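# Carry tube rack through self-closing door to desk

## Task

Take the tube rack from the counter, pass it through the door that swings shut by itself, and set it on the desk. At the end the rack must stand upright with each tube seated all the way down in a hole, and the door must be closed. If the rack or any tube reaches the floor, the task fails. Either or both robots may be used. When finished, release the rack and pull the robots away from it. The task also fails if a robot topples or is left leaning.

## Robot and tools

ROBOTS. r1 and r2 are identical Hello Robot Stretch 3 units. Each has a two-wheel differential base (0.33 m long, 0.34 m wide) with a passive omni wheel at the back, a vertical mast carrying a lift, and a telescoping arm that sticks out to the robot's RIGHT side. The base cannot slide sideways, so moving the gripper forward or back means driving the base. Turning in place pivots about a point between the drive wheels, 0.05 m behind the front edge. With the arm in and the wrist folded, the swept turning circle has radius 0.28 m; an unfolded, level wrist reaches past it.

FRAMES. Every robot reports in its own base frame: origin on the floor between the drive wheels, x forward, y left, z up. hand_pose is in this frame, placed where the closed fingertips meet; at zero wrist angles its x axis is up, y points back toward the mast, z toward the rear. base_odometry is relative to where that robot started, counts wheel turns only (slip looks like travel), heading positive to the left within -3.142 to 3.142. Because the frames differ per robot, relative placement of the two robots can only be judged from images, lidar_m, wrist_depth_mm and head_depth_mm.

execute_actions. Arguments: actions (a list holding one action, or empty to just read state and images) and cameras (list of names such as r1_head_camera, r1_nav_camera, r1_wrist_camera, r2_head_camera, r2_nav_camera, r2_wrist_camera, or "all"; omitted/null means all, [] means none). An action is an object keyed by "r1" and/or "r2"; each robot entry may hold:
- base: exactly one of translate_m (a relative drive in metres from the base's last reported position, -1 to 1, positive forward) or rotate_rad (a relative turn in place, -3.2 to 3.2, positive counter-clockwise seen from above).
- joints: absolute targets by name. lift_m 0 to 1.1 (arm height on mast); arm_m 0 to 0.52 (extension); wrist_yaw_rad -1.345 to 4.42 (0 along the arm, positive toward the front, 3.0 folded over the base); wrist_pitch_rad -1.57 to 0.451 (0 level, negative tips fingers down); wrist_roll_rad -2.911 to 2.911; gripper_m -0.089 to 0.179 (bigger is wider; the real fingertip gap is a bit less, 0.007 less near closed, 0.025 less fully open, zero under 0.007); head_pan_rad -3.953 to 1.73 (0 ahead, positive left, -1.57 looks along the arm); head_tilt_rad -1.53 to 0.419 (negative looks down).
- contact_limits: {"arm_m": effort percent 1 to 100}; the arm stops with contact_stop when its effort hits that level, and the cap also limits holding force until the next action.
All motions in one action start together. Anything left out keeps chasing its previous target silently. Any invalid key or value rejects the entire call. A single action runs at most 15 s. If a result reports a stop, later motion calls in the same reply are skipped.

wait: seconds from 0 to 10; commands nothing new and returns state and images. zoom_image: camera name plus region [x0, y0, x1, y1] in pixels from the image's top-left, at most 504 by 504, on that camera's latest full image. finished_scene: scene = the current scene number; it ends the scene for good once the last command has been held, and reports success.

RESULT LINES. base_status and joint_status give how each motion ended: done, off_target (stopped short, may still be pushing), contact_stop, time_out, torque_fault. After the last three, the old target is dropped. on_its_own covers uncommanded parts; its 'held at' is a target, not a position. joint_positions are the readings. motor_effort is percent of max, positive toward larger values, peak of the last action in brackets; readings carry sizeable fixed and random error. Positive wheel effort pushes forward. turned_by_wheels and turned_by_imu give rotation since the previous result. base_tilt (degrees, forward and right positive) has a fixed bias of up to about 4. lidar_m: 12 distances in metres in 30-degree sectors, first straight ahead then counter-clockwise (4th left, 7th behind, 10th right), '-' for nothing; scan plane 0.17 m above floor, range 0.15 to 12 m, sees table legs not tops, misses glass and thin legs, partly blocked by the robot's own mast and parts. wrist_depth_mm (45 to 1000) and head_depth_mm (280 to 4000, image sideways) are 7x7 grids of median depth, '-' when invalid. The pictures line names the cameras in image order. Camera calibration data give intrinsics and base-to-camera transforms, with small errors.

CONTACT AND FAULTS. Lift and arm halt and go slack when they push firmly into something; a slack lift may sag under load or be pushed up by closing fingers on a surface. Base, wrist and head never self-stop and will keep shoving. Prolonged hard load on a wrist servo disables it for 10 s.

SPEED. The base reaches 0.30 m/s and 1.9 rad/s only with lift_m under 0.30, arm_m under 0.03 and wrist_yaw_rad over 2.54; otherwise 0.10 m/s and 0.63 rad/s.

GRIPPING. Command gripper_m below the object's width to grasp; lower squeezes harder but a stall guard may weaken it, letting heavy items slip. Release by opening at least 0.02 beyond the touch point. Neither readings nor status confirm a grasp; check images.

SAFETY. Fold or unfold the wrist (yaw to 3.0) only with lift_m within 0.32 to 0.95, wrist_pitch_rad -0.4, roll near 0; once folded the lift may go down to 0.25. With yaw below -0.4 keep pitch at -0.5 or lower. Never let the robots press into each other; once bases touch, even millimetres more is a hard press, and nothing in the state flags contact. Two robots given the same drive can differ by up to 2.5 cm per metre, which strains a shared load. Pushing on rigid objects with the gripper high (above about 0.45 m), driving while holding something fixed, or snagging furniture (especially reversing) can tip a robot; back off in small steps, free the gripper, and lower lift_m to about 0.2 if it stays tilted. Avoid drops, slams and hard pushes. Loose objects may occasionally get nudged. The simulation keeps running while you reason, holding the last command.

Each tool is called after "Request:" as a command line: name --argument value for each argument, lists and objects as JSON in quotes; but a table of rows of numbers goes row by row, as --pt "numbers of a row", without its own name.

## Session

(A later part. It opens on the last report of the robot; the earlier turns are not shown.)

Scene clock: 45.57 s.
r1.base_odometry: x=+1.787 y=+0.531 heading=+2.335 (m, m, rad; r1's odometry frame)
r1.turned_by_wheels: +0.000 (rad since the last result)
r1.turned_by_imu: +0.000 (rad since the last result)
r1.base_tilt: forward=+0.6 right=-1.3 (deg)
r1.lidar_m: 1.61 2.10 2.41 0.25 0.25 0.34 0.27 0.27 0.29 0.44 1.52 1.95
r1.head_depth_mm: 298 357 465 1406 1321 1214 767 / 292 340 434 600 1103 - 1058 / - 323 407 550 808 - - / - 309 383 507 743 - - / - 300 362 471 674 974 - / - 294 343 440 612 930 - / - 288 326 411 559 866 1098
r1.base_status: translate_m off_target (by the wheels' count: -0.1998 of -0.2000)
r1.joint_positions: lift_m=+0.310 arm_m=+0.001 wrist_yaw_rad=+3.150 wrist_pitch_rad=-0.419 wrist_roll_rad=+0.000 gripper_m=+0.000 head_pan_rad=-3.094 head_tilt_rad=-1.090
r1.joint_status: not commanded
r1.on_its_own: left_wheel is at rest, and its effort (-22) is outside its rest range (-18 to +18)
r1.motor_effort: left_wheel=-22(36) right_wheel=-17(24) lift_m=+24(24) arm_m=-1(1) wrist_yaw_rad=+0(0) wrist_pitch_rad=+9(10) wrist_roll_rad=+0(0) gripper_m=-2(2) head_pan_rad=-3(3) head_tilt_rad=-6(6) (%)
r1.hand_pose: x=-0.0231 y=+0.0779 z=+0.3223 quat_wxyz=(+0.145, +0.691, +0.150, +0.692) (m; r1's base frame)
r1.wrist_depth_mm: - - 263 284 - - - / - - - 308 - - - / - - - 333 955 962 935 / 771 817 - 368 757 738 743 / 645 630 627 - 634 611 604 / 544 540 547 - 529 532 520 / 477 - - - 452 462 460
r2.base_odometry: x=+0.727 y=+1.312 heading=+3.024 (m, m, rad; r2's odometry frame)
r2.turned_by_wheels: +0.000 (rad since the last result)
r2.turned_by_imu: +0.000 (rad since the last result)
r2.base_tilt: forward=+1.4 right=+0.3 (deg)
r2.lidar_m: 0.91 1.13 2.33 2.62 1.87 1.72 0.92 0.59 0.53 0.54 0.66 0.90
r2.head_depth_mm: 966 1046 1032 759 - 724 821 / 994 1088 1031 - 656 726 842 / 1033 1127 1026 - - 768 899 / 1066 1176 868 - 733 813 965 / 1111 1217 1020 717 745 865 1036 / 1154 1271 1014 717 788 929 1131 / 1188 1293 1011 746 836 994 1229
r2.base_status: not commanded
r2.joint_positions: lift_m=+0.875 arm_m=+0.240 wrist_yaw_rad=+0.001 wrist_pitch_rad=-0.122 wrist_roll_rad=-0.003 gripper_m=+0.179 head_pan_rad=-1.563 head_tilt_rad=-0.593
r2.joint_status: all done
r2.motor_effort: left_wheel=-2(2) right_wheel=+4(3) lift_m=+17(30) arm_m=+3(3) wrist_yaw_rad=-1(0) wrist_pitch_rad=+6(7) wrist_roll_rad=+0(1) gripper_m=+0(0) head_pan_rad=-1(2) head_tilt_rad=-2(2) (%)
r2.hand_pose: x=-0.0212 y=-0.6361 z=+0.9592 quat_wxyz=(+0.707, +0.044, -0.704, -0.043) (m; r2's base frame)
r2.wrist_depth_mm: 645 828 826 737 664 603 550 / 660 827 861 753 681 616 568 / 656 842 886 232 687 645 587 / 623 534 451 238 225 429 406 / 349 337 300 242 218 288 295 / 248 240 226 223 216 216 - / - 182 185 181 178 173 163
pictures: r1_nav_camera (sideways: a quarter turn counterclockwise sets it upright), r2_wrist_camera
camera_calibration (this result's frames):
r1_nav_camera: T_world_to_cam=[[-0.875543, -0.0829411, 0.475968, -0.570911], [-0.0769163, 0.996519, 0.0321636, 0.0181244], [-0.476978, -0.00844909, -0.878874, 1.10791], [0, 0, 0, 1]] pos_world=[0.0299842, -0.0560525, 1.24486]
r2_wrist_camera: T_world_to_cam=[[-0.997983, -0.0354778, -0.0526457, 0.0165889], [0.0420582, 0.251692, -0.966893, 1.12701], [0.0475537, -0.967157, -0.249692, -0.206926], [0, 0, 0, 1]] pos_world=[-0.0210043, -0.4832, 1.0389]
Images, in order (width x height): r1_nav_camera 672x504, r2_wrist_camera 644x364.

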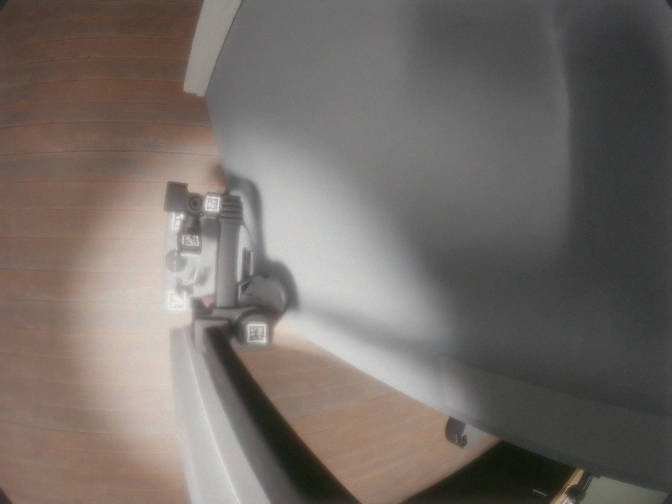

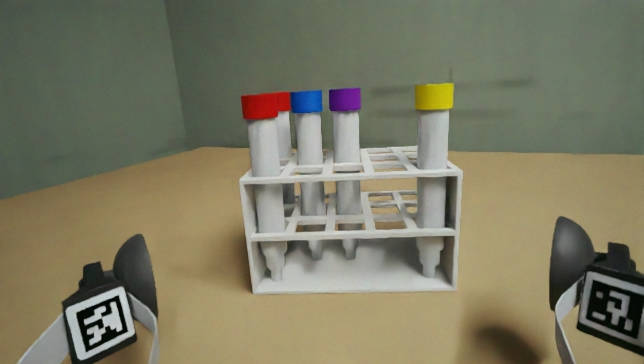

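Request:
execute_actions --actions '[{"r1":{"base":{"translate_m":-0.15}},"r2":{"base":{"translate_m":-0.004},"joints":{"lift_m":0.87,"arm_m":0.325}}}]' --cameras '["r2_wrist_camera"]'

Request:
execute_actions --actions '[{"r1":{"base":{"translate_m":-0.17}},"r2":{"joints":{"gripper_m":0.088}}}]' --cameras '["r1_nav_camera","r2_wrist_camera"]'

Request:
execute_actions --actions '[{"r1":{"base":{"rotate_rad":0.42}},"r2":{"joints":{"lift_m":0.9}}}]' --cameras '["r1_nav_camera","r2_wrist_camera"]'

Scene clock: 58.83 s.
r1.base_odometry: x=+1.891 y=+0.423 heading=+2.335 (m, m, rad; r1's odometry frame)
r1.turned_by_wheels: +0.000 (rad since the last result)
r1.turned_by_imu: +0.000 (rad since the last result)
r1.base_tilt: forward=+0.6 right=-1.3 (deg)
r1.lidar_m: 1.77 2.26 0.26 0.26 1.99 0.41 0.28 0.26 0.27 0.34 0.69 2.01
r1.head_depth_mm: 348 1833 1664 1476 1317 1216 1071 / 319 393 516 1452 1322 - 1070 / 301 359 458 630 963 - - / 291 332 413 546 804 - - / - 308 376 482 675 946 - / - 295 344 433 581 830 - / - - 318 391 510 731 1076
r1.base_status: translate_m off_target (by the wheels' count: -0.1499 of -0.1500)
r1.joint_positions: lift_m=+0.310 arm_m=+0.001 wrist_yaw_rad=+3.150 wrist_pitch_rad=-0.419 wrist_roll_rad=+0.000 gripper_m=+0.000 head_pan_rad=-3.094 head_tilt_rad=-1.090
r1.joint_status: not commanded
r1.on_its_own: left_wheel is at rest, and its effort (-21) is outside its rest range (-18 to +18)
r1.motor_effort: left_wheel=-21(34) right_wheel=-13(22) lift_m=+24(24) arm_m=-1(1) wrist_yaw_rad=+0(0) wrist_pitch_rad=+10(10) wrist_roll_rad=+0(0) gripper_m=-2(3) head_pan_rad=-3(3) head_tilt_rad=-5(6) (%)
r1.hand_pose: x=-0.0231 y=+0.0779 z=+0.3223 quat_wxyz=(+0.145, +0.691, +0.150, +0.692) (m; r1's base frame)
r1.wrist_depth_mm: - - - 702 276 294 - / - - - 784 303 328 - / - - - 756 336 865 939 / 811 806 - 715 378 717 750 / 654 661 644 - 412 607 605 / 547 532 563 - 496 521 527 / 478 - - - 456 461 446
r2.base_odometry: x=+0.731 y=+1.312 heading=+3.024 (m, m, rad; r2's odometry frame)
r2.turned_by_wheels: +0.000 (rad since the last result)
r2.turned_by_imu: +0.000 (rad since the last result)
r2.base_tilt: forward=+1.4 right=+0.4 (deg)
r2.lidar_m: 0.91 1.14 2.34 2.61 1.84 1.72 0.92 0.59 0.53 0.54 0.66 0.90
r2.head_depth_mm: 962 1044 1034 757 - - 814 / 994 1083 1031 - 649 723 841 / 1030 1124 1091 - 669 763 897 / 1065 1170 1024 690 709 813 960 / 1109 1218 1018 703 742 865 1036 / 1152 1276 1016 717 786 924 1124 / 1191 1290 1010 746 833 989 1229
r2.base_status: done
r2.joint_positions: lift_m=+0.870 arm_m=+0.325 wrist_yaw_rad=+0.001 wrist_pitch_rad=-0.122 wrist_roll_rad=-0.003 gripper_m=+0.179 head_pan_rad=-1.563 head_tilt_rad=-0.593
r2.joint_status: all done
r2.motor_effort: left_wheel=-1(4) right_wheel=+3(4) lift_m=+17(10) arm_m=+3(9) wrist_yaw_rad=-1(0) wrist_pitch_rad=+7(6) wrist_roll_rad=+0(1) gripper_m=+0(0) head_pan_rad=-2(2) head_tilt_rad=-3(2) (%)
r2.hand_pose: x=-0.0212 y=-0.7211 z=+0.9542 quat_wxyz=(+0.707, +0.044, -0.704, -0.043) (m; r2's base frame)
r2.wrist_depth_mm: 628 778 731 651 582 532 488 / 636 773 720 651 606 112 501 / 642 773 142 142 629 113 523 / 598 514 128 147 162 120 390 / 331 322 126 152 175 121 282 / 238 207 135 156 149 126 - / - 174 141 163 159 135 156
pictures: r2_wrist_camera
camera_calibration (this result's frames):
r2_wrist_camera: T_world_to_cam=[[-0.997983, -0.035473, -0.0526454, 0.0133116], [0.0420597, 0.251677, -0.966897, 1.14356], [0.0475484, -0.967161, -0.249677, -0.290401], [0, 0, 0, 1]] pos_world=[-0.0210049, -0.5682, 1.0339]
Images, in order (width x height): r2_wrist_camera 644x364.

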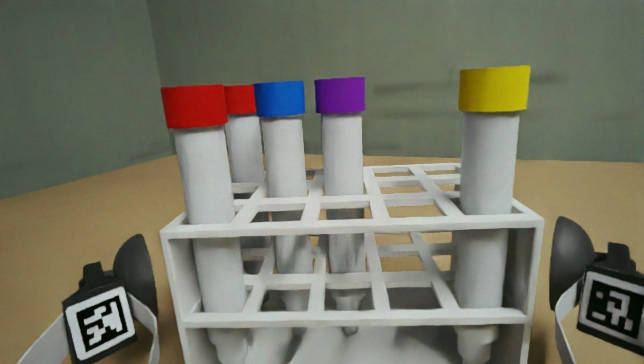

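Scene clock: 61.47 s.
r1.base_odometry: x=+2.009 y=+0.300 heading=+2.335 (m, m, rad; r1's odometry frame)
r1.turned_by_wheels: +0.000 (rad since the last result)
r1.turned_by_imu: -0.001 (rad since the last result)
r1.base_tilt: forward=+0.6 right=-1.3 (deg)
r1.lidar_m: 1.94 0.35 0.33 0.74 1.71 1.68 0.29 0.25 0.25 0.29 0.49 2.02
r1.head_depth_mm: 2207 1902 1666 1475 1321 1214 1071 / 2190 1912 1659 1470 1326 - 1071 / 2192 1916 1670 1478 1341 - - / 310 369 461 618 917 - - / 292 330 400 509 698 949 - / - 302 356 439 570 772 - / - 288 320 385 482 648 970
r1.base_status: done
r1.joint_positions: lift_m=+0.310 arm_m=+0.001 wrist_yaw_rad=+3.150 wrist_pitch_rad=-0.419 wrist_roll_rad=+0.000 gripper_m=+0.000 head_pan_rad=-3.094 head_tilt_rad=-1.090
r1.joint_status: not commanded
r1.motor_effort: left_wheel=-18(33) right_wheel=-9(18) lift_m=+24(23) arm_m=-1(1) wrist_yaw_rad=+0(0) wrist_pitch_rad=+10(10) wrist_roll_rad=+0(0) gripper_m=-2(3) head_pan_rad=-3(3) head_tilt_rad=-6(5) (%)
r1.hand_pose: x=-0.0231 y=+0.0779 z=+0.3223 quat_wxyz=(+0.145, +0.691, +0.150, +0.692) (m; r1's base frame)
r1.wrist_depth_mm: - - - - 659 388 289 / - - - - 686 376 314 / - - - - 688 378 351 / 811 787 - 799 688 408 395 / 648 632 634 - 599 450 581 / 551 538 558 - 531 491 527 / 472 - - - 460 459 450
r2.base_odometry: x=+0.731 y=+1.312 heading=+3.024 (m, m, rad; r2's odometry frame)
r2.turned_by_wheels: +0.000 (rad since the last result)
r2.turned_by_imu: +0.000 (rad since the last result)
r2.base_tilt: forward=+1.5 right=+0.3 (deg)
r2.lidar_m: 0.91 1.13 2.34 2.62 1.87 1.72 0.91 0.58 0.53 0.54 0.66 0.90
r2.head_depth_mm: 961 1043 1033 758 - - 812 / 994 1083 1030 - 648 725 842 / 1031 1122 1090 - 669 765 899 / 1070 1170 1021 690 710 812 961 / 1109 1222 1019 718 742 866 1035 / 1153 1278 1017 717 786 927 1126 / 1191 1293 1011 746 834 992 1228
r2.base_status: not commanded
r2.joint_positions: lift_m=+0.870 arm_m=+0.325 wrist_yaw_rad=+0.001 wrist_pitch_rad=-0.122 wrist_roll_rad=-0.003 gripper_m=+0.089 head_pan_rad=-1.563 head_tilt_rad=-0.593
r2.joint_status: all done
r2.motor_effort: left_wheel=-2(1) right_wheel=+3(3) lift_m=+17(17) arm_m=+3(3) wrist_yaw_rad=-1(1) wrist_pitch_rad=+7(7) wrist_roll_rad=+1(0) gripper_m=-20(99) head_pan_rad=-1(2) head_tilt_rad=-3(2) (%)
r2.hand_pose: x=-0.0213 y=-0.7211 z=+0.9542 quat_wxyz=(+0.707, +0.044, -0.704, -0.043) (m; r2's base frame)
r2.wrist_depth_mm: 628 791 732 644 586 531 488 / 631 791 719 656 606 535 502 / 635 802 128 147 633 120 516 / 602 514 129 150 177 334 388 / 334 318 132 159 170 126 268 / 238 234 136 161 151 131 210 / 192 172 145 163 165 141 155
pictures: r1_nav_camera (sideways: a quarter turn counterclockwise sets it upright), r2_wrist_camera
camera_calibration (this result's frames):
r1_nav_camera: T_world_to_cam=[[-0.875543, -0.0829413, 0.475968, -0.570912], [-0.0769166, 0.996519, 0.0321636, 0.0181244], [-0.476978, -0.00844922, -0.878874, 1.10791], [0, 0, 0, 1]] pos_world=[0.0299842, -0.0560525, 1.24486]
r2_wrist_camera: T_world_to_cam=[[-0.997997, -0.0350788, -0.0526449, 0.0134956], [0.0421597, 0.251639, -0.966902, 1.14355], [0.0471653, -0.967185, -0.249656, -0.290451], [0, 0, 0, 1]] pos_world=[-0.0210439, -0.568208, 1.0339]
Images, in order (width x height): r1_nav_camera 672x504, r2_wrist_camera 644x364.

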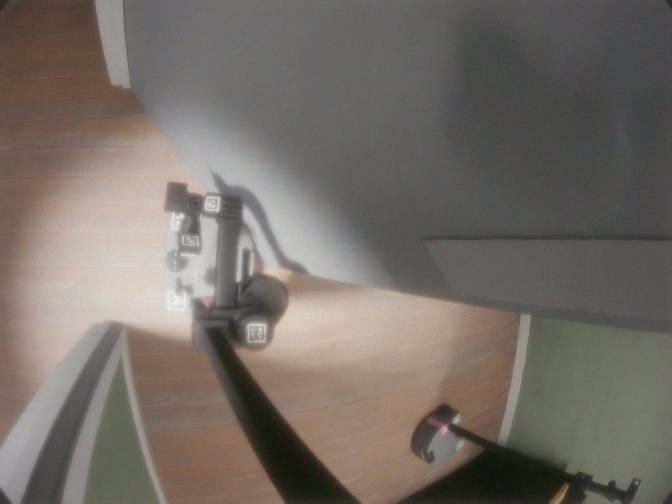

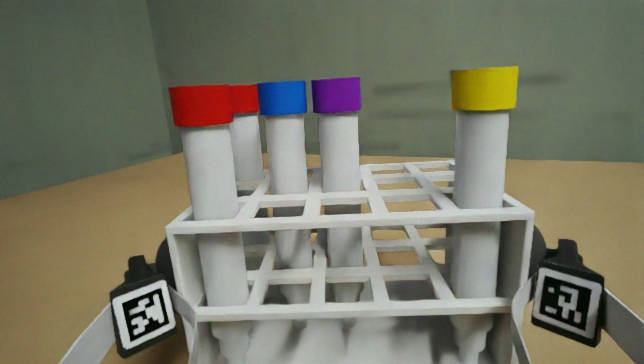

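Scene clock: 63.13 s.
r1.base_odometry: x=+2.009 y=+0.300 heading=+2.754 (m, m, rad; r1's odometry frame)
r1.turned_by_wheels: +0.419 (rad since the last result)
r1.turned_by_imu: +0.413 (rad since the last result)
r1.base_tilt: forward=+0.6 right=-1.3 (deg)
r1.lidar_m: 0.42 0.33 0.55 1.71 2.01 0.35 0.27 0.27 0.29 0.43 1.85 1.93
r1.head_depth_mm: 299 361 508 1472 1320 1211 1072 / 293 341 436 607 1307 - 1071 / 287 325 407 555 814 - - / - 309 384 509 746 - - / - 300 362 471 674 969 - / - 294 343 439 609 920 - / - 287 325 410 555 856 1101
r1.base_status: done
r1.joint_positions: lift_m=+0.310 arm_m=+0.001 wrist_yaw_rad=+3.150 wrist_pitch_rad=-0.419 wrist_roll_rad=+0.000 gripper_m=+0.000 head_pan_rad=-3.094 head_tilt_rad=-1.090
r1.joint_status: not commanded
r1.on_its_own: left_wheel is at rest, and its effort (-33) is outside its rest range (-18 to +18)
r1.motor_effort: left_wheel=-33(40) right_wheel=-2(6) lift_m=+24(24) arm_m=-1(1) wrist_yaw_rad=+1(0) wrist_pitch_rad=+10(10) wrist_roll_rad=+0(0) gripper_m=-3(2) head_pan_rad=-3(3) head_tilt_rad=-6(6) (%)
r1.hand_pose: x=-0.0231 y=+0.0779 z=+0.3223 quat_wxyz=(+0.145, +0.691, +0.150, +0.692) (m; r1's base frame)
r1.wrist_depth_mm: - - - - - - 511 / - - - - - - 484 / - - - 978 964 877 459 / 798 788 - 772 765 725 441 / 641 634 621 - 633 608 428 / 539 539 559 - 527 516 383 / 474 - - - 458 457 401
r2.base_odometry: x=+0.731 y=+1.312 heading=+3.024 (m, m, rad; r2's odometry frame)
r2.turned_by_wheels: +0.000 (rad since the last result)
r2.turned_by_imu: +0.000 (rad since the last result)
r2.base_tilt: forward=+1.4 right=+0.3 (deg)
r2.lidar_m: 0.91 1.14 2.34 2.61 1.87 1.71 0.91 0.59 0.53 0.53 0.66 0.90
r2.head_depth_mm: 960 1045 1035 - - 705 793 / 995 1085 1143 - 634 725 842 / 1030 1125 1183 - 663 765 898 / 1064 1168 751 690 705 812 961 / 1108 1218 1021 719 742 865 1037 / 1156 1272 1014 718 787 923 1128 / 1190 1289 1011 745 833 993 1229
r2.base_status: not commanded
r2.joint_positions: lift_m=+0.900 arm_m=+0.325 wrist_yaw_rad=+0.001 wrist_pitch_rad=-0.126 wrist_roll_rad=-0.003 gripper_m=+0.089 head_pan_rad=-1.563 head_tilt_rad=-0.593
r2.joint_status: all done
r2.motor_effort: left_wheel=-2(1) right_wheel=+3(3) lift_m=+38(40) arm_m=+3(3) wrist_yaw_rad=+1(0) wrist_pitch_rad=+8(8) wrist_roll_rad=+0(0) gripper_m=-21(20) head_pan_rad=-2(2) head_tilt_rad=-2(2) (%)
r2.hand_pose: x=-0.0213 y=-0.7208 z=+0.9821 quat_wxyz=(+0.707, +0.045, -0.704, -0.045) (m; r2's base frame)
r2.wrist_depth_mm: 624 776 739 653 581 536 488 / 637 791 734 656 606 535 505 / 638 801 131 149 631 543 523 / 635 622 132 152 169 410 471 / 406 389 134 158 178 129 328 / 290 285 137 158 151 132 257 / 231 212 145 164 167 140 192
pictures: r1_nav_camera (sideways: a quarter turn counterclockwise sets it upright), r2_wrist_camera
camera_calibration (this result's frames):
r1_nav_camera: T_world_to_cam=[[-0.875543, -0.0829411, 0.475968, -0.570912], [-0.0769163, 0.996519, 0.0321636, 0.0181244], [-0.476978, -0.0084491, -0.878874, 1.10791], [0, 0, 0, 1]] pos_world=[0.0299842, -0.0560525, 1.24486]
r2_wrist_camera: T_world_to_cam=[[-0.997997, -0.0348415, -0.0528011, 0.0153011], [0.0421549, 0.256064, -0.96574, 1.17256], [0.0471683, -0.966032, -0.254083, -0.278049], [0, 0, 0, 1]] pos_world=[-0.0210434, -0.568321, 1.06255]
Images, in order (width x height): r1_nav_camera 672x504, r2_wrist_camera 644x364.

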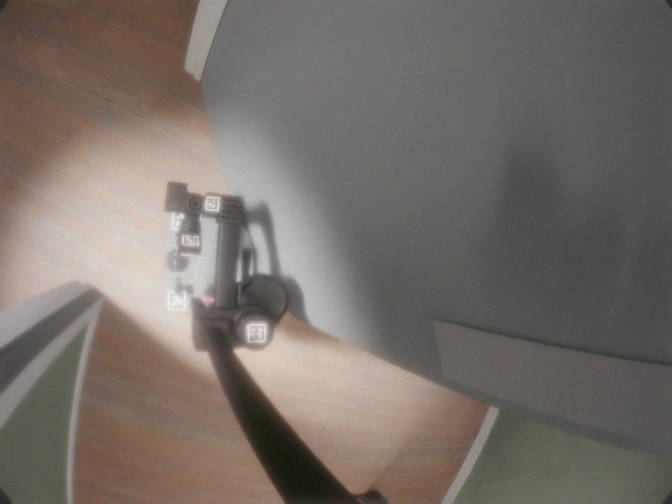

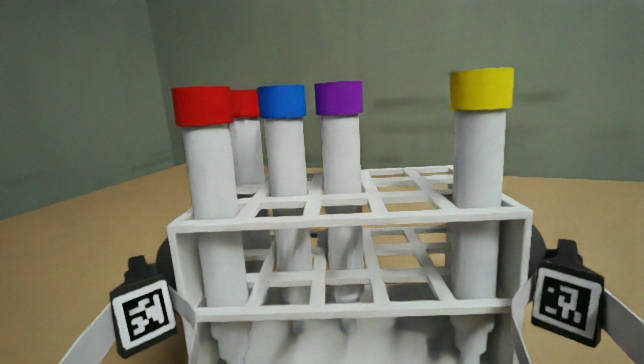

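Request:
execute_actions --actions '[{"r1":{"base":{"translate_m":-0.28}},"r2":{"base":{"rotate_rad":-0.4},"joints":{"arm_m":0.22}}}]' --cameras '["r1_nav_camera","r2_wrist_camera"]'

Scene clock: 70.40 s.
r1.base_odometry: x=+2.268 y=+0.195 heading=+2.754 (m, m, rad; r1's odometry frame)
r1.turned_by_wheels: +0.000 (rad since the last result)
r1.turned_by_imu: +0.000 (rad since the last result)
r1.base_tilt: forward=+0.6 right=-1.4 (deg)
r1.lidar_m: 0.60 0.59 1.18 1.76 2.12 2.14 0.29 0.25 0.25 0.30 0.55 2.20
r1.head_depth_mm: 1994 1909 1661 1470 1325 1219 1070 / 2088 1909 1667 1478 1326 - 1070 / 2127 1924 1663 1474 1343 - - / 315 370 468 630 956 - - / 288 321 390 500 689 940 - / - 297 349 435 573 789 - / - - 318 385 489 668 1031
r1.base_status: done
r1.joint_positions: lift_m=+0.310 arm_m=+0.001 wrist_yaw_rad=+3.150 wrist_pitch_rad=-0.419 wrist_roll_rad=+0.000 gripper_m=+0.000 head_pan_rad=-3.094 head_tilt_rad=-1.090
r1.joint_status: not commanded
r1.motor_effort: left_wheel=-16(35) right_wheel=-6(17) lift_m=+24(24) arm_m=-1(1) wrist_yaw_rad=+0(1) wrist_pitch_rad=+10(10) wrist_roll_rad=+0(0) gripper_m=-2(3) head_pan_rad=-3(3) head_tilt_rad=-5(6) (%)
r1.hand_pose: x=-0.0231 y=+0.0779 z=+0.3223 quat_wxyz=(+0.145, +0.691, +0.150, +0.692) (m; r1's base frame)
r1.wrist_depth_mm: - - - - - - - / - - - - - - - / - - - 991 964 962 884 / 791 783 - 753 751 741 749 / 659 630 635 - 631 608 616 / 540 537 561 - 530 529 525 / 467 - - - 455 459 456
r2.base_odometry: x=+0.731 y=+1.312 heading=+2.624 (m, m, rad; r2's odometry frame)
r2.turned_by_wheels: -0.400 (rad since the last result)
r2.turned_by_imu: -0.400 (rad since the last result)
r2.base_tilt: forward=+1.4 right=+0.4 (deg)
r2.lidar_m: 0.90 0.93 1.26 2.58 1.65 1.54 1.72 0.78 0.56 0.53 0.55 0.73
r2.head_depth_mm: 995 1093 1031 793 - 799 932 / 995 1091 1028 - 697 776 924 / 993 1091 1026 - 704 769 914 / 991 1089 1023 - 672 763 908 / 987 1082 1018 677 657 756 900 / 987 1081 1019 717 650 751 893 / 985 1077 1011 713 648 746 882
r2.base_status: done
r2.joint_positions: lift_m=+0.900 arm_m=+0.220 wrist_yaw_rad=+0.000 wrist_pitch_rad=-0.127 wrist_roll_rad=-0.003 gripper_m=+0.089 head_pan_rad=-1.563 head_tilt_rad=-0.593
r2.joint_status: all done
r2.motor_effort: left_wheel=+2(5) right_wheel=-2(9) lift_m=+38(38) arm_m=-3(6) wrist_yaw_rad=+0(0) wrist_pitch_rad=+8(8) wrist_roll_rad=+1(0) gripper_m=-21(21) head_pan_rad=-2(2) head_tilt_rad=-2(2) (%)
r2.hand_pose: x=-0.0215 y=-0.6164 z=+0.9820 quat_wxyz=(+0.707, +0.045, -0.704, -0.045) (m; r2's base frame)
r2.wrist_depth_mm: 673 668 665 665 658 649 658 / 690 684 680 684 679 671 676 / 723 721 131 149 714 700 698 / 657 628 132 153 169 412 476 / 403 389 134 159 178 129 328 / 291 287 138 158 151 132 257 / 232 213 144 164 166 140 192
pictures: r1_nav_camera (sideways: a quarter turn counterclockwise sets it upright), r2_wrist_camera
camera_calibration (this result's frames):
r1_nav_camera: T_world_to_cam=[[-0.875543, -0.0829411, 0.475968, -0.570911], [-0.0769163, 0.996519, 0.0321636, 0.0181244], [-0.476978, -0.0084491, -0.878874, 1.10791], [0, 0, 0, 1]] pos_world=[0.0299842, -0.0560525, 1.24486]
r2_wrist_camera: T_world_to_cam=[[-0.998024, -0.0340292, -0.052817, 0.0192506], [0.0423569, 0.256484, -0.96562, 1.14586], [0.046406, -0.965949, -0.254535, -0.17673], [0, 0, 0, 1]] pos_world=[-0.0211213, -0.463952, 1.0625]
Images, in order (width x height): r1_nav_camera 672x504, r2_wrist_camera 644x364.

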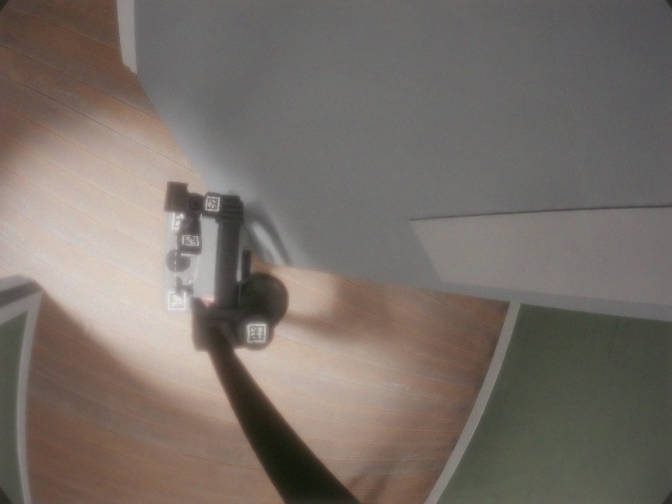

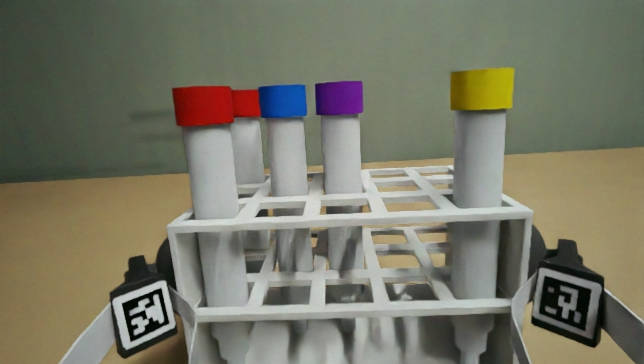

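Stable.

Request:
execute_actions --actions '[{"r1":{"base":{"rotate_rad":0.45}},"r2":{"base":{"rotate_rad":-0.61},"joints":{"arm_m":0.004,"wrist_yaw_rad":0.7}}}]' --cameras '[]'

Request:
execute_actions --actions '[{"r1":{"base":{"translate_m":-0.27}},"r2":{"base":{"translate_m":-0.8},"joints":{"wrist_yaw_rad":1.4,"lift_m":0.76,"head_pan_rad":-3.14,"head_tilt_rad":-0.8}}}]' --cameras '["r1_nav_camera","r2_wrist_camera","r2_nav_camera"]'

Scene clock: 78.13 s.
r1.base_odometry: x=+2.268 y=+0.195 heading=-3.079 (m, m, rad; r1's odometry frame)
r1.turned_by_wheels: +0.450 (rad since the last result)
r1.turned_by_imu: +0.444 (rad since the last result)
r1.base_tilt: forward=+0.6 right=-1.4 (deg)
r1.lidar_m: 0.59 1.01 1.76 1.61 2.14 0.33 0.27 0.27 0.30 0.50 2.43 0.64
r1.head_depth_mm: 291 338 1578 1473 1320 1215 1073 / 286 325 412 575 1299 - 1073 / - 312 392 530 774 - - / - 305 377 499 733 - - / - 299 360 471 679 990 - / - 294 345 446 627 977 - / - 290 332 423 583 937 1102
r1.base_status: done
r1.joint_positions: lift_m=+0.310 arm_m=+0.001 wrist_yaw_rad=+3.150 wrist_pitch_rad=-0.419 wrist_roll_rad=+0.000 gripper_m=+0.000 head_pan_rad=-3.094 head_tilt_rad=-1.090
r1.joint_status: not commanded
r1.on_its_own: left_wheel is at rest, and its effort (-27) is outside its rest range (-18 to +18)
r1.motor_effort: left_wheel=-27(35) right_wheel=-2(5) lift_m=+24(24) arm_m=-1(1) wrist_yaw_rad=+0(1) wrist_pitch_rad=+9(10) wrist_roll_rad=+0(0) gripper_m=-2(3) head_pan_rad=-3(3) head_tilt_rad=-5(6) (%)
r1.hand_pose: x=-0.0231 y=+0.0779 z=+0.3223 quat_wxyz=(+0.145, +0.691, +0.150, +0.692) (m; r1's base frame)
r1.wrist_depth_mm: - - - - - - - / - - - - - - - / - - - 962 - 951 945 / 793 787 - 765 746 762 740 / 645 638 646 - 638 629 616 / 541 542 547 - 533 517 516 / 467 - - - 463 460 455
r2.base_odometry: x=+0.731 y=+1.312 heading=+2.015 (m, m, rad; r2's odometry frame)
r2.turned_by_wheels: -0.610 (rad since the last result)
r2.turned_by_imu: -0.609 (rad since the last result)
r2.base_tilt: forward=+1.5 right=+0.4 (deg)
r2.lidar_m: 0.67 0.90 0.92 1.17 2.57 1.61 1.55 1.71 0.87 0.57 0.53 0.54
r2.head_depth_mm: 1558 1753 1033 1060 1277 1583 - / 1441 1596 1031 930 1100 1290 - / 1330 1446 1027 828 961 1137 - / 1238 1348 1021 760 855 997 - / 1159 1267 1018 718 773 - - / 1093 1184 1019 717 422 - - / 1033 1114 1012 714 433 425 815
r2.base_status: done
r2.joint_positions: lift_m=+0.900 arm_m=+0.004 wrist_yaw_rad=+0.699 wrist_pitch_rad=-0.127 wrist_roll_rad=-0.003 gripper_m=+0.089 head_pan_rad=-1.563 head_tilt_rad=-0.593
r2.joint_status: all done
r2.motor_effort: left_wheel=+2(6) right_wheel=-2(9) lift_m=+38(39) arm_m=-4(2) wrist_yaw_rad=+1(3) wrist_pitch_rad=+8(8) wrist_roll_rad=+1(1) gripper_m=-20(20) head_pan_rad=-2(2) head_tilt_rad=-2(3) (%)
r2.hand_pose: x=+0.1401 y=-0.3416 z=+0.9819 quat_wxyz=(+0.680, +0.284, -0.646, +0.200) (m; r2's base frame)
r2.wrist_depth_mm: 993 970 928 898 889 870 849 / - - 959 932 914 879 874 / - - 131 150 960 708 879 / 672 627 132 153 168 418 479 / 406 392 134 159 179 129 331 / 403 367 138 158 150 132 319 / 427 420 145 164 167 140 370
pictures: none
No camera images: the call's "cameras" was empty. Leave "cameras" out to get every camera's image.

Scene clock: 87.57 s.
r1.base_odometry: x=+2.537 y=+0.211 heading=-3.079 (m, m, rad; r1's odometry frame)
r1.turned_by_wheels: +0.000 (rad since the last result)
r1.turned_by_imu: +0.000 (rad since the last result)
r1.base_tilt: forward=+0.5 right=-1.3 (deg)
r1.lidar_m: 0.86 1.39 0.84 2.22 1.95 1.95 0.28 0.26 0.26 0.33 0.69 2.41
r1.head_depth_mm: 2079 1907 1666 1472 1322 1213 1073 / 1953 1911 1665 1477 1323 - 1075 / 1746 1893 1663 1476 1343 - - / 293 338 430 574 851 - - / - 311 377 488 678 946 - / - 295 344 433 578 819 - / - - 318 390 503 712 1073
r1.base_status: done
r1.joint_positions: lift_m=+0.310 arm_m=+0.001 wrist_yaw_rad=+3.150 wrist_pitch_rad=-0.419 wrist_roll_rad=+0.000 gripper_m=+0.000 head_pan_rad=-3.094 head_tilt_rad=-1.090
r1.joint_status: not commanded
r1.motor_effort: left_wheel=-12(28) right_wheel=-4(14) lift_m=+24(24) arm_m=-1(1) wrist_yaw_rad=+0(0) wrist_pitch_rad=+9(10) wrist_roll_rad=+0(0) gripper_m=-3(2) head_pan_rad=-3(3) head_tilt_rad=-6(6) (%)
r1.hand_pose: x=-0.0231 y=+0.0779 z=+0.3223 quat_wxyz=(+0.145, +0.691, +0.150, +0.692) (m; r1's base frame)
r1.wrist_depth_mm: - - - - - - - / - - - - 841 822 - / - 997 - 939 848 864 943 / 804 767 - 766 765 761 762 / 652 626 653 - 626 627 609 / 540 540 550 - 528 523 525 / 473 - - - 460 464 456
r2.base_odometry: x=+1.075 y=+0.589 heading=+2.015 (m, m, rad; r2's odometry frame)
r2.turned_by_wheels: +0.000 (rad since the last result)
r2.turned_by_imu: -0.002 (rad since the last result)
r2.base_tilt: forward=+1.4 right=+0.4 (deg)
r2.lidar_m: 1.30 1.55 1.58 2.01 1.15 0.87 1.62 1.07 1.08 1.38 1.01 1.03
r2.head_depth_mm: 1343 1457 1578 1732 1460 - - / 2512 1695 1852 1879 1613 - - / 2854 2972 2345 1883 1634 - - / 3238 3106 2344 1873 1590 1347 1201 / 3317 3095 2324 1874 1572 1342 1210 / 3175 3106 2344 1823 1570 1345 1212 / 2481 1111 1208 1381 1520 1340 1208
r2.base_status: done
r2.joint_positions: lift_m=+0.760 arm_m=+0.004 wrist_yaw_rad=+1.398 wrist_pitch_rad=-0.127 wrist_roll_rad=-0.003 gripper_m=+0.089 head_pan_rad=-3.133 head_tilt_rad=-0.790
r2.joint_status: all done
r2.motor_effort: left_wheel=+2(3) right_wheel=-3(9) lift_m=+18(35) arm_m=-3(3) wrist_yaw_rad=+3(3) wrist_pitch_rad=+8(8) wrist_roll_rad=+1(0) gripper_m=-20(20) head_pan_rad=-2(30) head_tilt_rad=-4(15) (%)
r2.hand_pose: x=+0.2260 y=-0.1926 z=+0.8427 quat_wxyz=(+0.570, +0.488, -0.510, +0.420) (m; r2's base frame)
r2.wrist_depth_mm: - - - - - - - / - - - - - 730 681 / - - 130 150 953 704 666 / - - 131 153 170 752 684 / - - 133 159 177 128 707 / - - 137 158 151 132 700 / - - 144 164 167 140 775
pictures: r1_nav_camera (sideways: a quarter turn counterclockwise sets it upright), r2_nav_camera (sideways: a quarter turn counterclockwise sets it upright), r2_wrist_camera
camera_calibration (this result's frames):
r1_nav_camera: T_world_to_cam=[[-0.875543, -0.0829413, 0.475968, -0.570912], [-0.0769166, 0.996519, 0.0321636, 0.0181243], [-0.476979, -0.00844923, -0.878874, 1.10791], [0, 0, 0, 1]] pos_world=[0.0299842, -0.0560525, 1.24486]
r2_nav_camera: T_world_to_cam=[[-0.688004, 0.00703708, 0.725673, -0.896057], [0.00334361, 0.999973, -0.006527, 0.0599794], [-0.725699, -0.00206424, -0.688009, 0.85876], [0, 0, 0, 1]] pos_world=[0.00650996, -0.0518994, 1.24147]
r2_wrist_camera: T_world_to_cam=[[-0.138294, -0.98898, -0.0528446, -0.104865], [-0.246132, 0.0860031, -0.965413, 0.924303], [0.95932, -0.120504, -0.255313, 0.142917], [0, 0, 0, 1]] pos_world=[0.0758948, -0.165981, 0.923282]
Images, in order (width x height): r1_nav_camera 672x504, r2_nav_camera 672x504, r2_wrist_camera 644x364.

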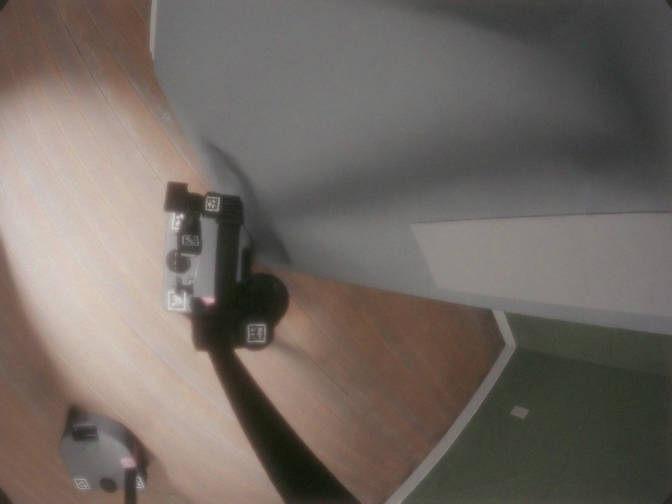

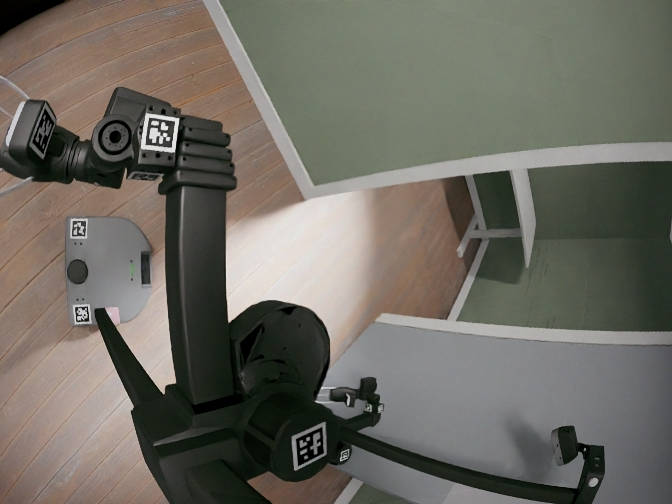

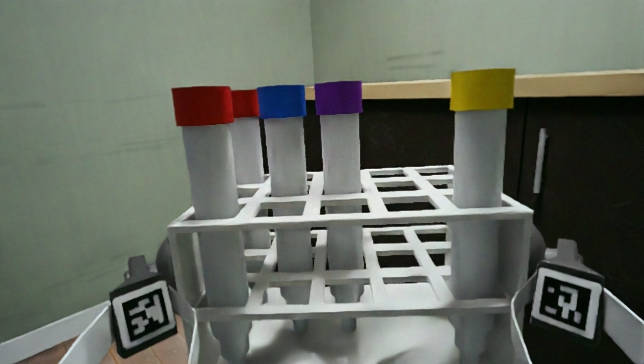

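Request:
execute_actions --actions '[{"r1":{"joints":{"head_pan_rad":-0.5,"head_tilt_rad":-1.0}},"r2":{"base":{"translate_m":-1.0},"joints":{"wrist_yaw_rad":2.0,"head_tilt_rad":-1.0}}}]' --cameras '["r1_nav_camera","r2_nav_camera"]'

Scene clock: 101.33 s.
r1.base_odometry: x=+2.537 y=+0.211 heading=-3.079 (m, m, rad; r1's odometry frame)
r1.turned_by_wheels: +0.000 (rad since the last result)
r1.turned_by_imu: +0.001 (rad since the last result)
r1.base_tilt: forward=+0.6 right=-1.3 (deg)
r1.lidar_m: 0.49 1.39 1.94 2.23 1.95 1.95 0.28 0.26 0.26 0.33 0.69 0.41
r1.head_depth_mm: 2481 2173 1815 1567 1374 1223 1079 / 2514 2172 1814 1564 1370 1226 1121 / 2270 481 1814 1568 1371 1227 1123 / 2581 443 562 1530 1183 1190 1108 / 352 406 470 1296 1181 1170 1108 / 598 542 1272 1404 1272 1230 1107 / 759 879 1037 1375 1376 1230 1110
r1.base_status: not commanded
r1.joint_positions: lift_m=+0.310 arm_m=+0.001 wrist_yaw_rad=+3.150 wrist_pitch_rad=-0.419 wrist_roll_rad=+0.000 gripper_m=+0.000 head_pan_rad=-0.507 head_tilt_rad=-1.001
r1.joint_status: all done
r1.motor_effort: left_wheel=-12(12) right_wheel=-3(4) lift_m=+24(24) arm_m=-1(1) wrist_yaw_rad=+0(0) wrist_pitch_rad=+10(10) wrist_roll_rad=+0(0) gripper_m=-3(2) head_pan_rad=+5(55) head_tilt_rad=+2(15) (%)
r1.hand_pose: x=-0.0231 y=+0.0779 z=+0.3223 quat_wxyz=(+0.145, +0.691, +0.150, +0.692) (m; r1's base frame)
r1.wrist_depth_mm: - - - - - - - / - - - - - - - / - 1000 - 995 957 957 963 / 793 801 - 764 777 756 740 / 650 652 638 - 621 620 607 / 550 544 550 - 520 532 511 / 467 - - - 463 453 449
r2.base_odometry: x=+1.504 y=-0.314 heading=+2.015 (m, m, rad; r2's odometry frame)
r2.turned_by_wheels: +0.000 (rad since the last result)
r2.turned_by_imu: -0.003 (rad since the last result)
r2.base_tilt: forward=+1.4 right=+0.4 (deg)
r2.lidar_m: 2.05 2.37 0.49 0.50 0.63 0.65 1.98 1.95 0.33 0.32 0.71 1.67
r2.head_depth_mm: 1750 1947 1817 1139 - - - / 1940 2098 1813 1641 - - 1142 / 2195 2127 1816 1629 - - - / 2444 2142 1815 1596 1355 - - / 2383 2131 1805 1567 1385 - - / 2423 2124 1799 1566 1383 - 1124 / 2367 2125 1798 1566 1384 - 1105
r2.base_status: done
r2.joint_positions: lift_m=+0.760 arm_m=+0.004 wrist_yaw_rad=+1.998 wrist_pitch_rad=-0.127 wrist_roll_rad=-0.003 gripper_m=+0.089 head_pan_rad=-3.133 head_tilt_rad=-0.988
r2.joint_status: all done
r2.motor_effort: left_wheel=+1(3) right_wheel=-3(8) lift_m=+18(18) arm_m=-3(3) wrist_yaw_rad=+2(3) wrist_pitch_rad=+8(8) wrist_roll_rad=+1(1) gripper_m=-21(21) head_pan_rad=-2(2) head_tilt_rad=-4(17) (%)
r2.hand_pose: x=+0.2072 y=-0.0453 z=+0.8427 quat_wxyz=(+0.421, +0.617, -0.343, +0.570) (m; r2's base frame)
r2.wrist_depth_mm: - - - - - - - / - - - - - - - / - - 130 149 - - - / - - 131 153 169 - - / - - 134 159 178 129 - / - - 138 158 151 132 - / 573 - 144 163 167 140 -
pictures: r1_nav_camera (sideways: a quarter turn counterclockwise sets it upright), r2_nav_camera (sideways: a quarter turn counterclockwise sets it upright)
camera_calibration (this result's frames):
r1_nav_camera: T_world_to_cam=[[0.748114, -0.368546, 0.551814, -0.679619], [-0.462101, -0.88615, 0.0346451, 0.0172395], [0.476222, -0.280912, -0.833247, 1.04279], [0, 0, 0, 1]] pos_world=[0.0197997, 0.0577388, 1.24333]
r2_nav_camera: T_world_to_cam=[[-0.816973, 0.0060099, 0.576645, -0.701085], [0.00450954, 0.999982, -0.00403302, 0.056724], [-0.576659, -0.000694463, -0.816985, 1.02557], [0, 0, 0, 1]] pos_world=[0.0183803, -0.0517973, 1.24238]
Images, in order (width x height): r1_nav_camera 672x504, r2_nav_camera 672x504.

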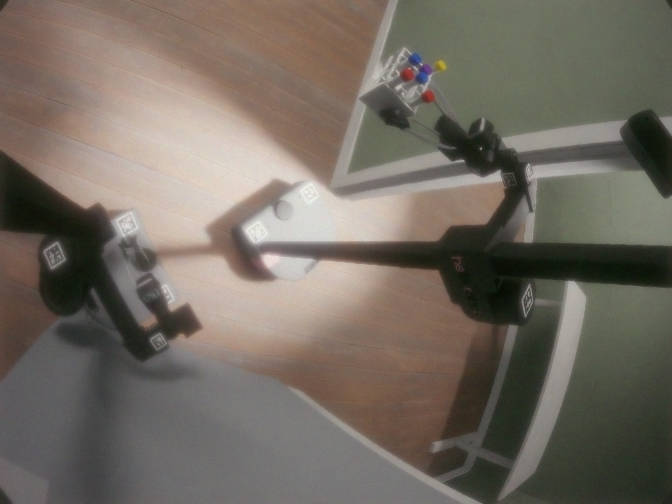

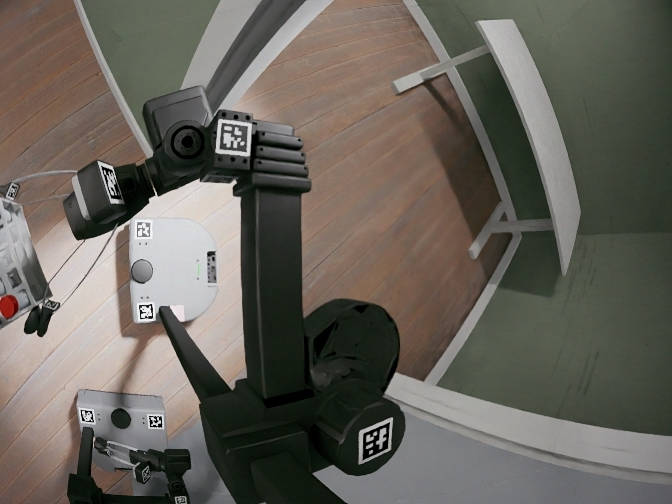

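Request:
execute_actions --actions '[{"r2":{"base":{"translate_m":-0.85}}}]' --cameras '[]'

Request:
execute_actions --actions '[{"r1":{"base":{"translate_m":0.27}},"r2":{"base":{"translate_m":-0.35},"joints":{"wrist_yaw_rad":1.3,"head_pan_rad":-1.57,"head_tilt_rad":-0.7}}}]' --cameras '[]'

Request:
execute_actions --actions '[{"r1":{"base":{"rotate_rad":-0.45}},"r2":{"base":{"rotate_rad":-0.93},"joints":{"wrist_yaw_rad":0.6}}}]' --cameras '["r1_nav_camera","r2_nav_camera","r2_head_camera"]'

Scene clock: 115.47 s.
r1.base_odometry: x=+2.537 y=+0.211 heading=-3.079 (m, m, rad; r1's odometry frame)
r1.turned_by_wheels: +0.000 (rad since the last result)
r1.turned_by_imu: +0.001 (rad since the last result)
r1.base_tilt: forward=+0.6 right=-1.3 (deg)
r1.lidar_m: 0.86 1.39 1.94 2.23 1.95 1.96 0.28 0.26 0.26 0.33 0.69 2.41
r1.head_depth_mm: 879 2098 1589 1497 1372 1226 1078 / 2508 2153 1821 1560 1373 1227 1119 / 2512 2162 1808 1563 1371 1228 1119 / 2609 2158 1823 1567 1372 1223 1110 / 2660 2176 1823 1564 1377 1224 1108 / 2688 2165 1737 1406 1377 1225 1106 / 2436 905 1030 1368 1373 1227 1107
r1.base_status: not commanded
r1.joint_positions: lift_m=+0.310 arm_m=+0.001 wrist_yaw_rad=+3.150 wrist_pitch_rad=-0.419 wrist_roll_rad=+0.000 gripper_m=+0.000 head_pan_rad=-0.507 head_tilt_rad=-1.001
r1.joint_status: not commanded
r1.motor_effort: left_wheel=-12(12) right_wheel=-4(4) lift_m=+25(25) arm_m=-1(1) wrist_yaw_rad=+0(0) wrist_pitch_rad=+10(9) wrist_roll_rad=+0(0) gripper_m=-4(3) head_pan_rad=+4(4) head_tilt_rad=+1(2) (%)
r1.hand_pose: x=-0.0231 y=+0.0779 z=+0.3223 quat_wxyz=(+0.145, +0.691, +0.150, +0.692) (m; r1's base frame)
r1.wrist_depth_mm: - - - - - - - / - - - - - - - / 996 992 - 986 980 955 935 / 793 769 - 762 752 751 745 / 663 636 627 - 626 633 616 / 542 551 564 - 531 537 525 / 478 - - - 457 462 453
r2.base_odometry: x=+1.869 y=-1.082 heading=+2.015 (m, m, rad; r2's odometry frame)
r2.turned_by_wheels: +0.000 (rad since the last result)
r2.turned_by_imu: -0.003 (rad since the last result)
r2.base_tilt: forward=+1.4 right=+0.3 (deg)
r2.lidar_m: 2.71 0.79 0.37 0.39 0.89 1.04 1.33 1.70 1.38 2.19 2.11 0.78
r2.head_depth_mm: 1165 1299 1466 1585 - - - / 1291 1462 1664 1637 - - 1141 / 1441 1659 1774 1633 - - - / 1201 1941 1814 1594 1353 - - / 1159 2048 1770 1571 1385 - - / 1122 1972 1800 1565 1384 - 1124 / 1120 1900 1800 1561 1380 - 1116
r2.base_status: done
r2.joint_positions: lift_m=+0.760 arm_m=+0.004 wrist_yaw_rad=+1.998 wrist_pitch_rad=-0.127 wrist_roll_rad=-0.003 gripper_m=+0.089 head_pan_rad=-3.133 head_tilt_rad=-0.988
r2.joint_status: not commanded
r2.motor_effort: left_wheel=+1(3) right_wheel=-3(9) lift_m=+18(17) arm_m=-3(3) wrist_yaw_rad=+2(3) wrist_pitch_rad=+8(8) wrist_roll_rad=+1(0) gripper_m=-21(20) head_pan_rad=-2(2) head_tilt_rad=-4(4) (%)
r2.hand_pose: x=+0.2072 y=-0.0453 z=+0.8427 quat_wxyz=(+0.421, +0.617, -0.343, +0.570) (m; r2's base frame)
r2.wrist_depth_mm: 478 731 - - - - - / 471 710 - - - - - / 466 702 129 149 - - - / 458 685 145 153 169 - - / 464 619 133 159 179 129 - / 462 540 137 157 151 132 611 / 465 746 144 164 167 140 -
pictures: none
No camera images: the call's "cameras" was empty. Leave "cameras" out to get every camera's image.

Scene clock: 120.40 s.
r1.base_odometry: x=+2.268 y=+0.195 heading=-3.080 (m, m, rad; r1's odometry frame)
r1.turned_by_wheels: +0.000 (rad since the last result)
r1.turned_by_imu: +0.001 (rad since the last result)
r1.base_tilt: forward=+0.6 right=-1.3 (deg)
r1.lidar_m: 0.59 1.00 1.76 2.01 2.14 0.33 0.27 0.27 0.30 0.49 1.31 0.64
r1.head_depth_mm: 2357 2155 1807 1565 1369 1225 1108 / 2360 2157 1823 1574 1375 1228 1124 / 2447 2181 1812 1568 1376 1230 1122 / 2520 2165 1827 1570 1375 1228 1107 / 2537 2164 1820 1535 1331 1222 1109 / 2566 690 764 899 1283 1224 1106 / 520 586 719 962 1308 1230 1107
r1.base_status: done
r1.joint_positions: lift_m=+0.310 arm_m=+0.001 wrist_yaw_rad=+3.150 wrist_pitch_rad=-0.419 wrist_roll_rad=+0.000 gripper_m=+0.000 head_pan_rad=-0.507 head_tilt_rad=-1.001
r1.joint_status: not commanded
r1.on_its_own: left_wheel is at rest, and its effort (-25) is outside its rest range (-18 to +18)
r1.motor_effort: left_wheel=-25(25) right_wheel=-3(4) lift_m=+24(24) arm_m=-1(1) wrist_yaw_rad=+0(1) wrist_pitch_rad=+10(10) wrist_roll_rad=+0(0) gripper_m=-3(3) head_pan_rad=+4(5) head_tilt_rad=+1(2) (%)
r1.hand_pose: x=-0.0231 y=+0.0779 z=+0.3223 quat_wxyz=(+0.145, +0.691, +0.150, +0.692) (m; r1's base frame)
r1.wrist_depth_mm: - - - - - - - / - - - - - - - / - 997 - 988 956 969 946 / 800 761 - 773 771 752 762 / 636 633 623 - 636 612 613 / 560 547 555 - 527 520 522 / 470 - - - 458 457 456
r2.base_odometry: x=+2.020 y=-1.398 heading=+2.015 (m, m, rad; r2's odometry frame)
r2.turned_by_wheels: +0.000 (rad since the last result)
r2.turned_by_imu: -0.001 (rad since the last result)
r2.base_tilt: forward=+1.5 right=+0.4 (deg)
r2.lidar_m: 1.31 0.59 0.61 0.77 0.82 0.83 1.06 1.42 1.24 1.26 2.93 1.10
r2.head_depth_mm: 1499 1591 1201 952 1693 1421 1276 / 1644 1799 1202 1017 1687 1416 1276 / 1830 2014 1195 2019 1648 1411 - / 2058 2291 2411 2074 1682 1418 1241 / 2339 2655 2714 2069 1679 1414 1240 / 2711 3039 2722 2083 1678 1408 1264 / 2693 2967 2706 2067 1683 1410 1227
r2.base_status: done
r2.joint_positions: lift_m=+0.760 arm_m=+0.004 wrist_yaw_rad=+1.302 wrist_pitch_rad=-0.127 wrist_roll_rad=-0.003 gripper_m=+0.089 head_pan_rad=-1.577 head_tilt_rad=-0.705
r2.joint_status: all done
r2.motor_effort: left_wheel=+1(4) right_wheel=-3(9) lift_m=+18(18) arm_m=-3(3) wrist_yaw_rad=-1(4) wrist_pitch_rad=+8(8) wrist_roll_rad=+1(1) gripper_m=-20(20) head_pan_rad=+3(33) head_tilt_rad=+1(16) (%)
r2.hand_pose: x=+0.2207 y=-0.2160 z=+0.8427 quat_wxyz=(+0.590, +0.463, -0.533, +0.393) (m; r2's base frame)
r2.wrist_depth_mm: - - - 974 - - - / - - - 974 - - - / - - 130 149 - - - / - - 131 153 168 - - / - - 133 159 177 128 - / - - 138 158 151 132 - / - - 144 165 167 140 -
pictures: none
No camera images: the call's "cameras" was empty. Leave "cameras" out to get every camera's image.

Scene clock: 122.83 s.
r1.base_odometry: x=+2.268 y=+0.195 heading=+2.753 (m, m, rad; r1's odometry frame)
r1.turned_by_wheels: -0.450 (rad since the last result)
r1.turned_by_imu: -0.447 (rad since the last result)
r1.base_tilt: forward=+0.6 right=-1.4 (deg)
r1.lidar_m: 0.60 0.59 1.16 1.76 2.11 2.14 0.29 0.25 0.25 0.30 0.55 1.32
r1.head_depth_mm: 2426 2186 1586 1563 1351 1176 997 / 2517 2171 1704 1568 1372 1224 1123 / 2468 2175 1809 1558 1379 1227 1122 / 2438 2161 1831 1564 1365 1225 1103 / 2432 2170 1821 1562 1376 1226 1108 / 2363 2162 1820 1563 1379 1226 1104 / 2365 2167 1818 1567 1377 1209 1110
r1.base_status: done
r1.joint_positions: lift_m=+0.310 arm_m=+0.001 wrist_yaw_rad=+3.150 wrist_pitch_rad=-0.419 wrist_roll_rad=+0.000 gripper_m=+0.000 head_pan_rad=-0.507 head_tilt_rad=-1.001
r1.joint_status: not commanded
r1.motor_effort: left_wheel=-10(15) right_wheel=-9(12) lift_m=+24(24) arm_m=-1(1) wrist_yaw_rad=+1(1) wrist_pitch_rad=+10(10) wrist_roll_rad=+0(0) gripper_m=-3(2) head_pan_rad=+4(5) head_tilt_rad=+1(1) (%)
r1.hand_pose: x=-0.0231 y=+0.0779 z=+0.3223 quat_wxyz=(+0.145, +0.691, +0.150, +0.692) (m; r1's base frame)
r1.wrist_depth_mm: - - - - - - - / - - - - - - - / - 991 - 956 985 966 885 / 795 788 - 770 767 741 751 / 643 624 625 - 613 623 616 / 548 535 557 - 520 529 524 / 473 - - - 454 455 468
r2.base_odometry: x=+2.020 y=-1.398 heading=+1.085 (m, m, rad; r2's odometry frame)
r2.turned_by_wheels: -0.930 (rad since the last result)
r2.turned_by_imu: -0.929 (rad since the last result)
r2.base_tilt: forward=+1.4 right=+0.4 (deg)
r2.lidar_m: 2.25 1.10 1.30 0.59 0.62 0.85 0.82 0.86 1.07 1.42 1.24 2.03
r2.head_depth_mm: 1232 1376 1201 922 1507 1386 1271 / 1229 1366 1197 920 1640 1422 1270 / 1230 1373 1194 917 1649 1424 1267 / 1225 1370 1191 915 1629 1416 1269 / 1225 1371 1190 911 1638 1418 - / 1225 1365 1186 910 555 543 1192 / 1226 1366 1181 909 498 485 1216
r2.base_status: done
r2.joint_positions: lift_m=+0.760 arm_m=+0.004 wrist_yaw_rad=+0.601 wrist_pitch_rad=-0.127 wrist_roll_rad=-0.003 gripper_m=+0.089 head_pan_rad=-1.577 head_tilt_rad=-0.705
r2.joint_status: all done
r2.motor_effort: left_wheel=+2(5) right_wheel=-3(8) lift_m=+18(18) arm_m=-3(3) wrist_yaw_rad=-1(1) wrist_pitch_rad=+8(8) wrist_roll_rad=+0(1) gripper_m=-20(20) head_pan_rad=+3(4) head_tilt_rad=+2(2) (%)
r2.hand_pose: x=+0.1206 y=-0.3564 z=+0.8427 quat_wxyz=(+0.689, +0.252, -0.659, +0.166) (m; r2's base frame)
r2.wrist_depth_mm: - - - - - - 902 / - - - - - - 932 / - - 129 150 - 123 926 / - - 145 153 169 555 643 / - - 133 159 178 129 444 / - - 138 157 151 132 348 / - - 145 164 167 141 -
pictures: r1_nav_camera (sideways: a quarter turn counterclockwise sets it upright), r2_head_camera (sideways: a quarter turn clockwise sets it upright), r2_nav_camera (sideways: a quarter turn counterclockwise sets it upright)
camera_calibration (this result's frames):
r1_nav_camera: T_world_to_cam=[[0.748144, -0.36827, 0.551959, -0.679807], [-0.461835, -0.886289, 0.0346497, 0.0172319], [0.476434, -0.280837, -0.833151, 1.04266], [0, 0, 0, 1]] pos_world=[0.0197909, 0.057738, 1.24332]
r2_head_camera: T_world_to_cam=[[-0.00614411, 0.631355, -0.775469, 1.02732], [0.99998, 0.00488078, -0.0039492, 0.0121809], [0.00129155, -0.775478, -0.631373, 0.78143], [0, 0, 0, 1]] pos_world=[-0.00687797, -0.0426834, 1.29008]
r2_nav_camera: T_world_to_cam=[[-0.0168815, -0.623348, 0.781763, -0.973257], [-0.999816, 0.0176287, -0.00753369, 0.06741], [-0.00908536, -0.781746, -0.623531, 0.770518], [0, 0, 0, 1]] pos_world=[0.057968, -0.00551686, 1.24181]
Images, in order (width x height): r1_nav_camera 672x504, r2_head_camera 896x504, r2_nav_camera 672x504.

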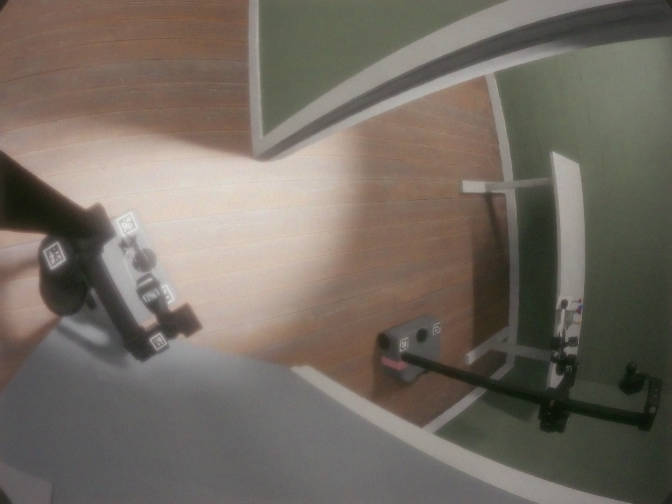

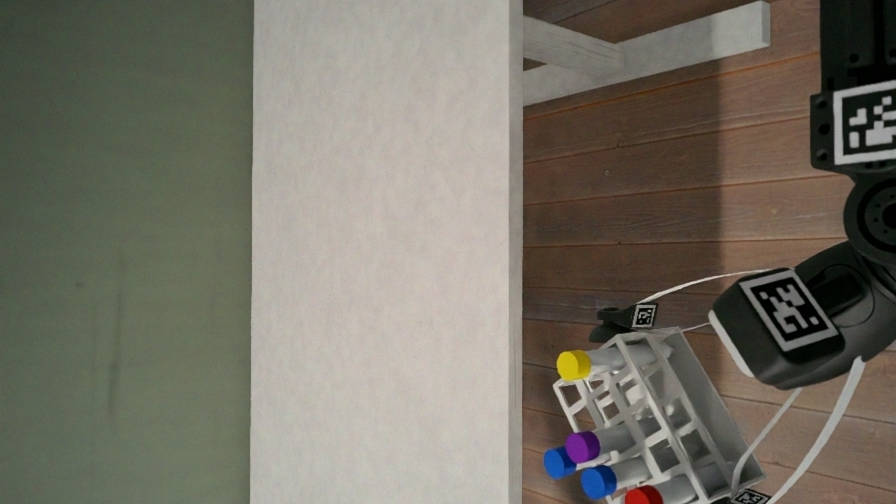

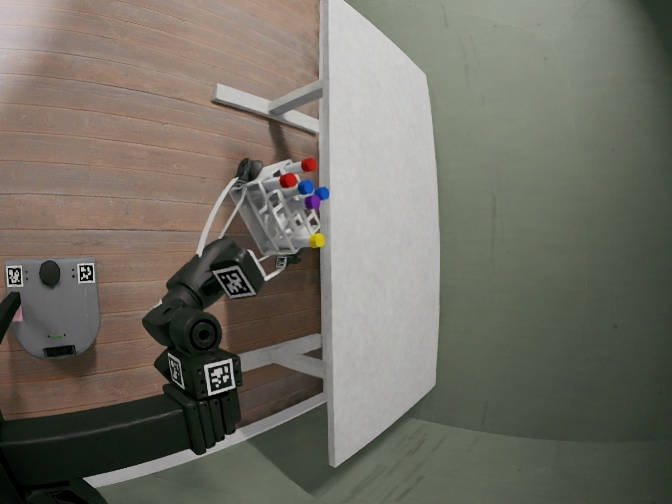

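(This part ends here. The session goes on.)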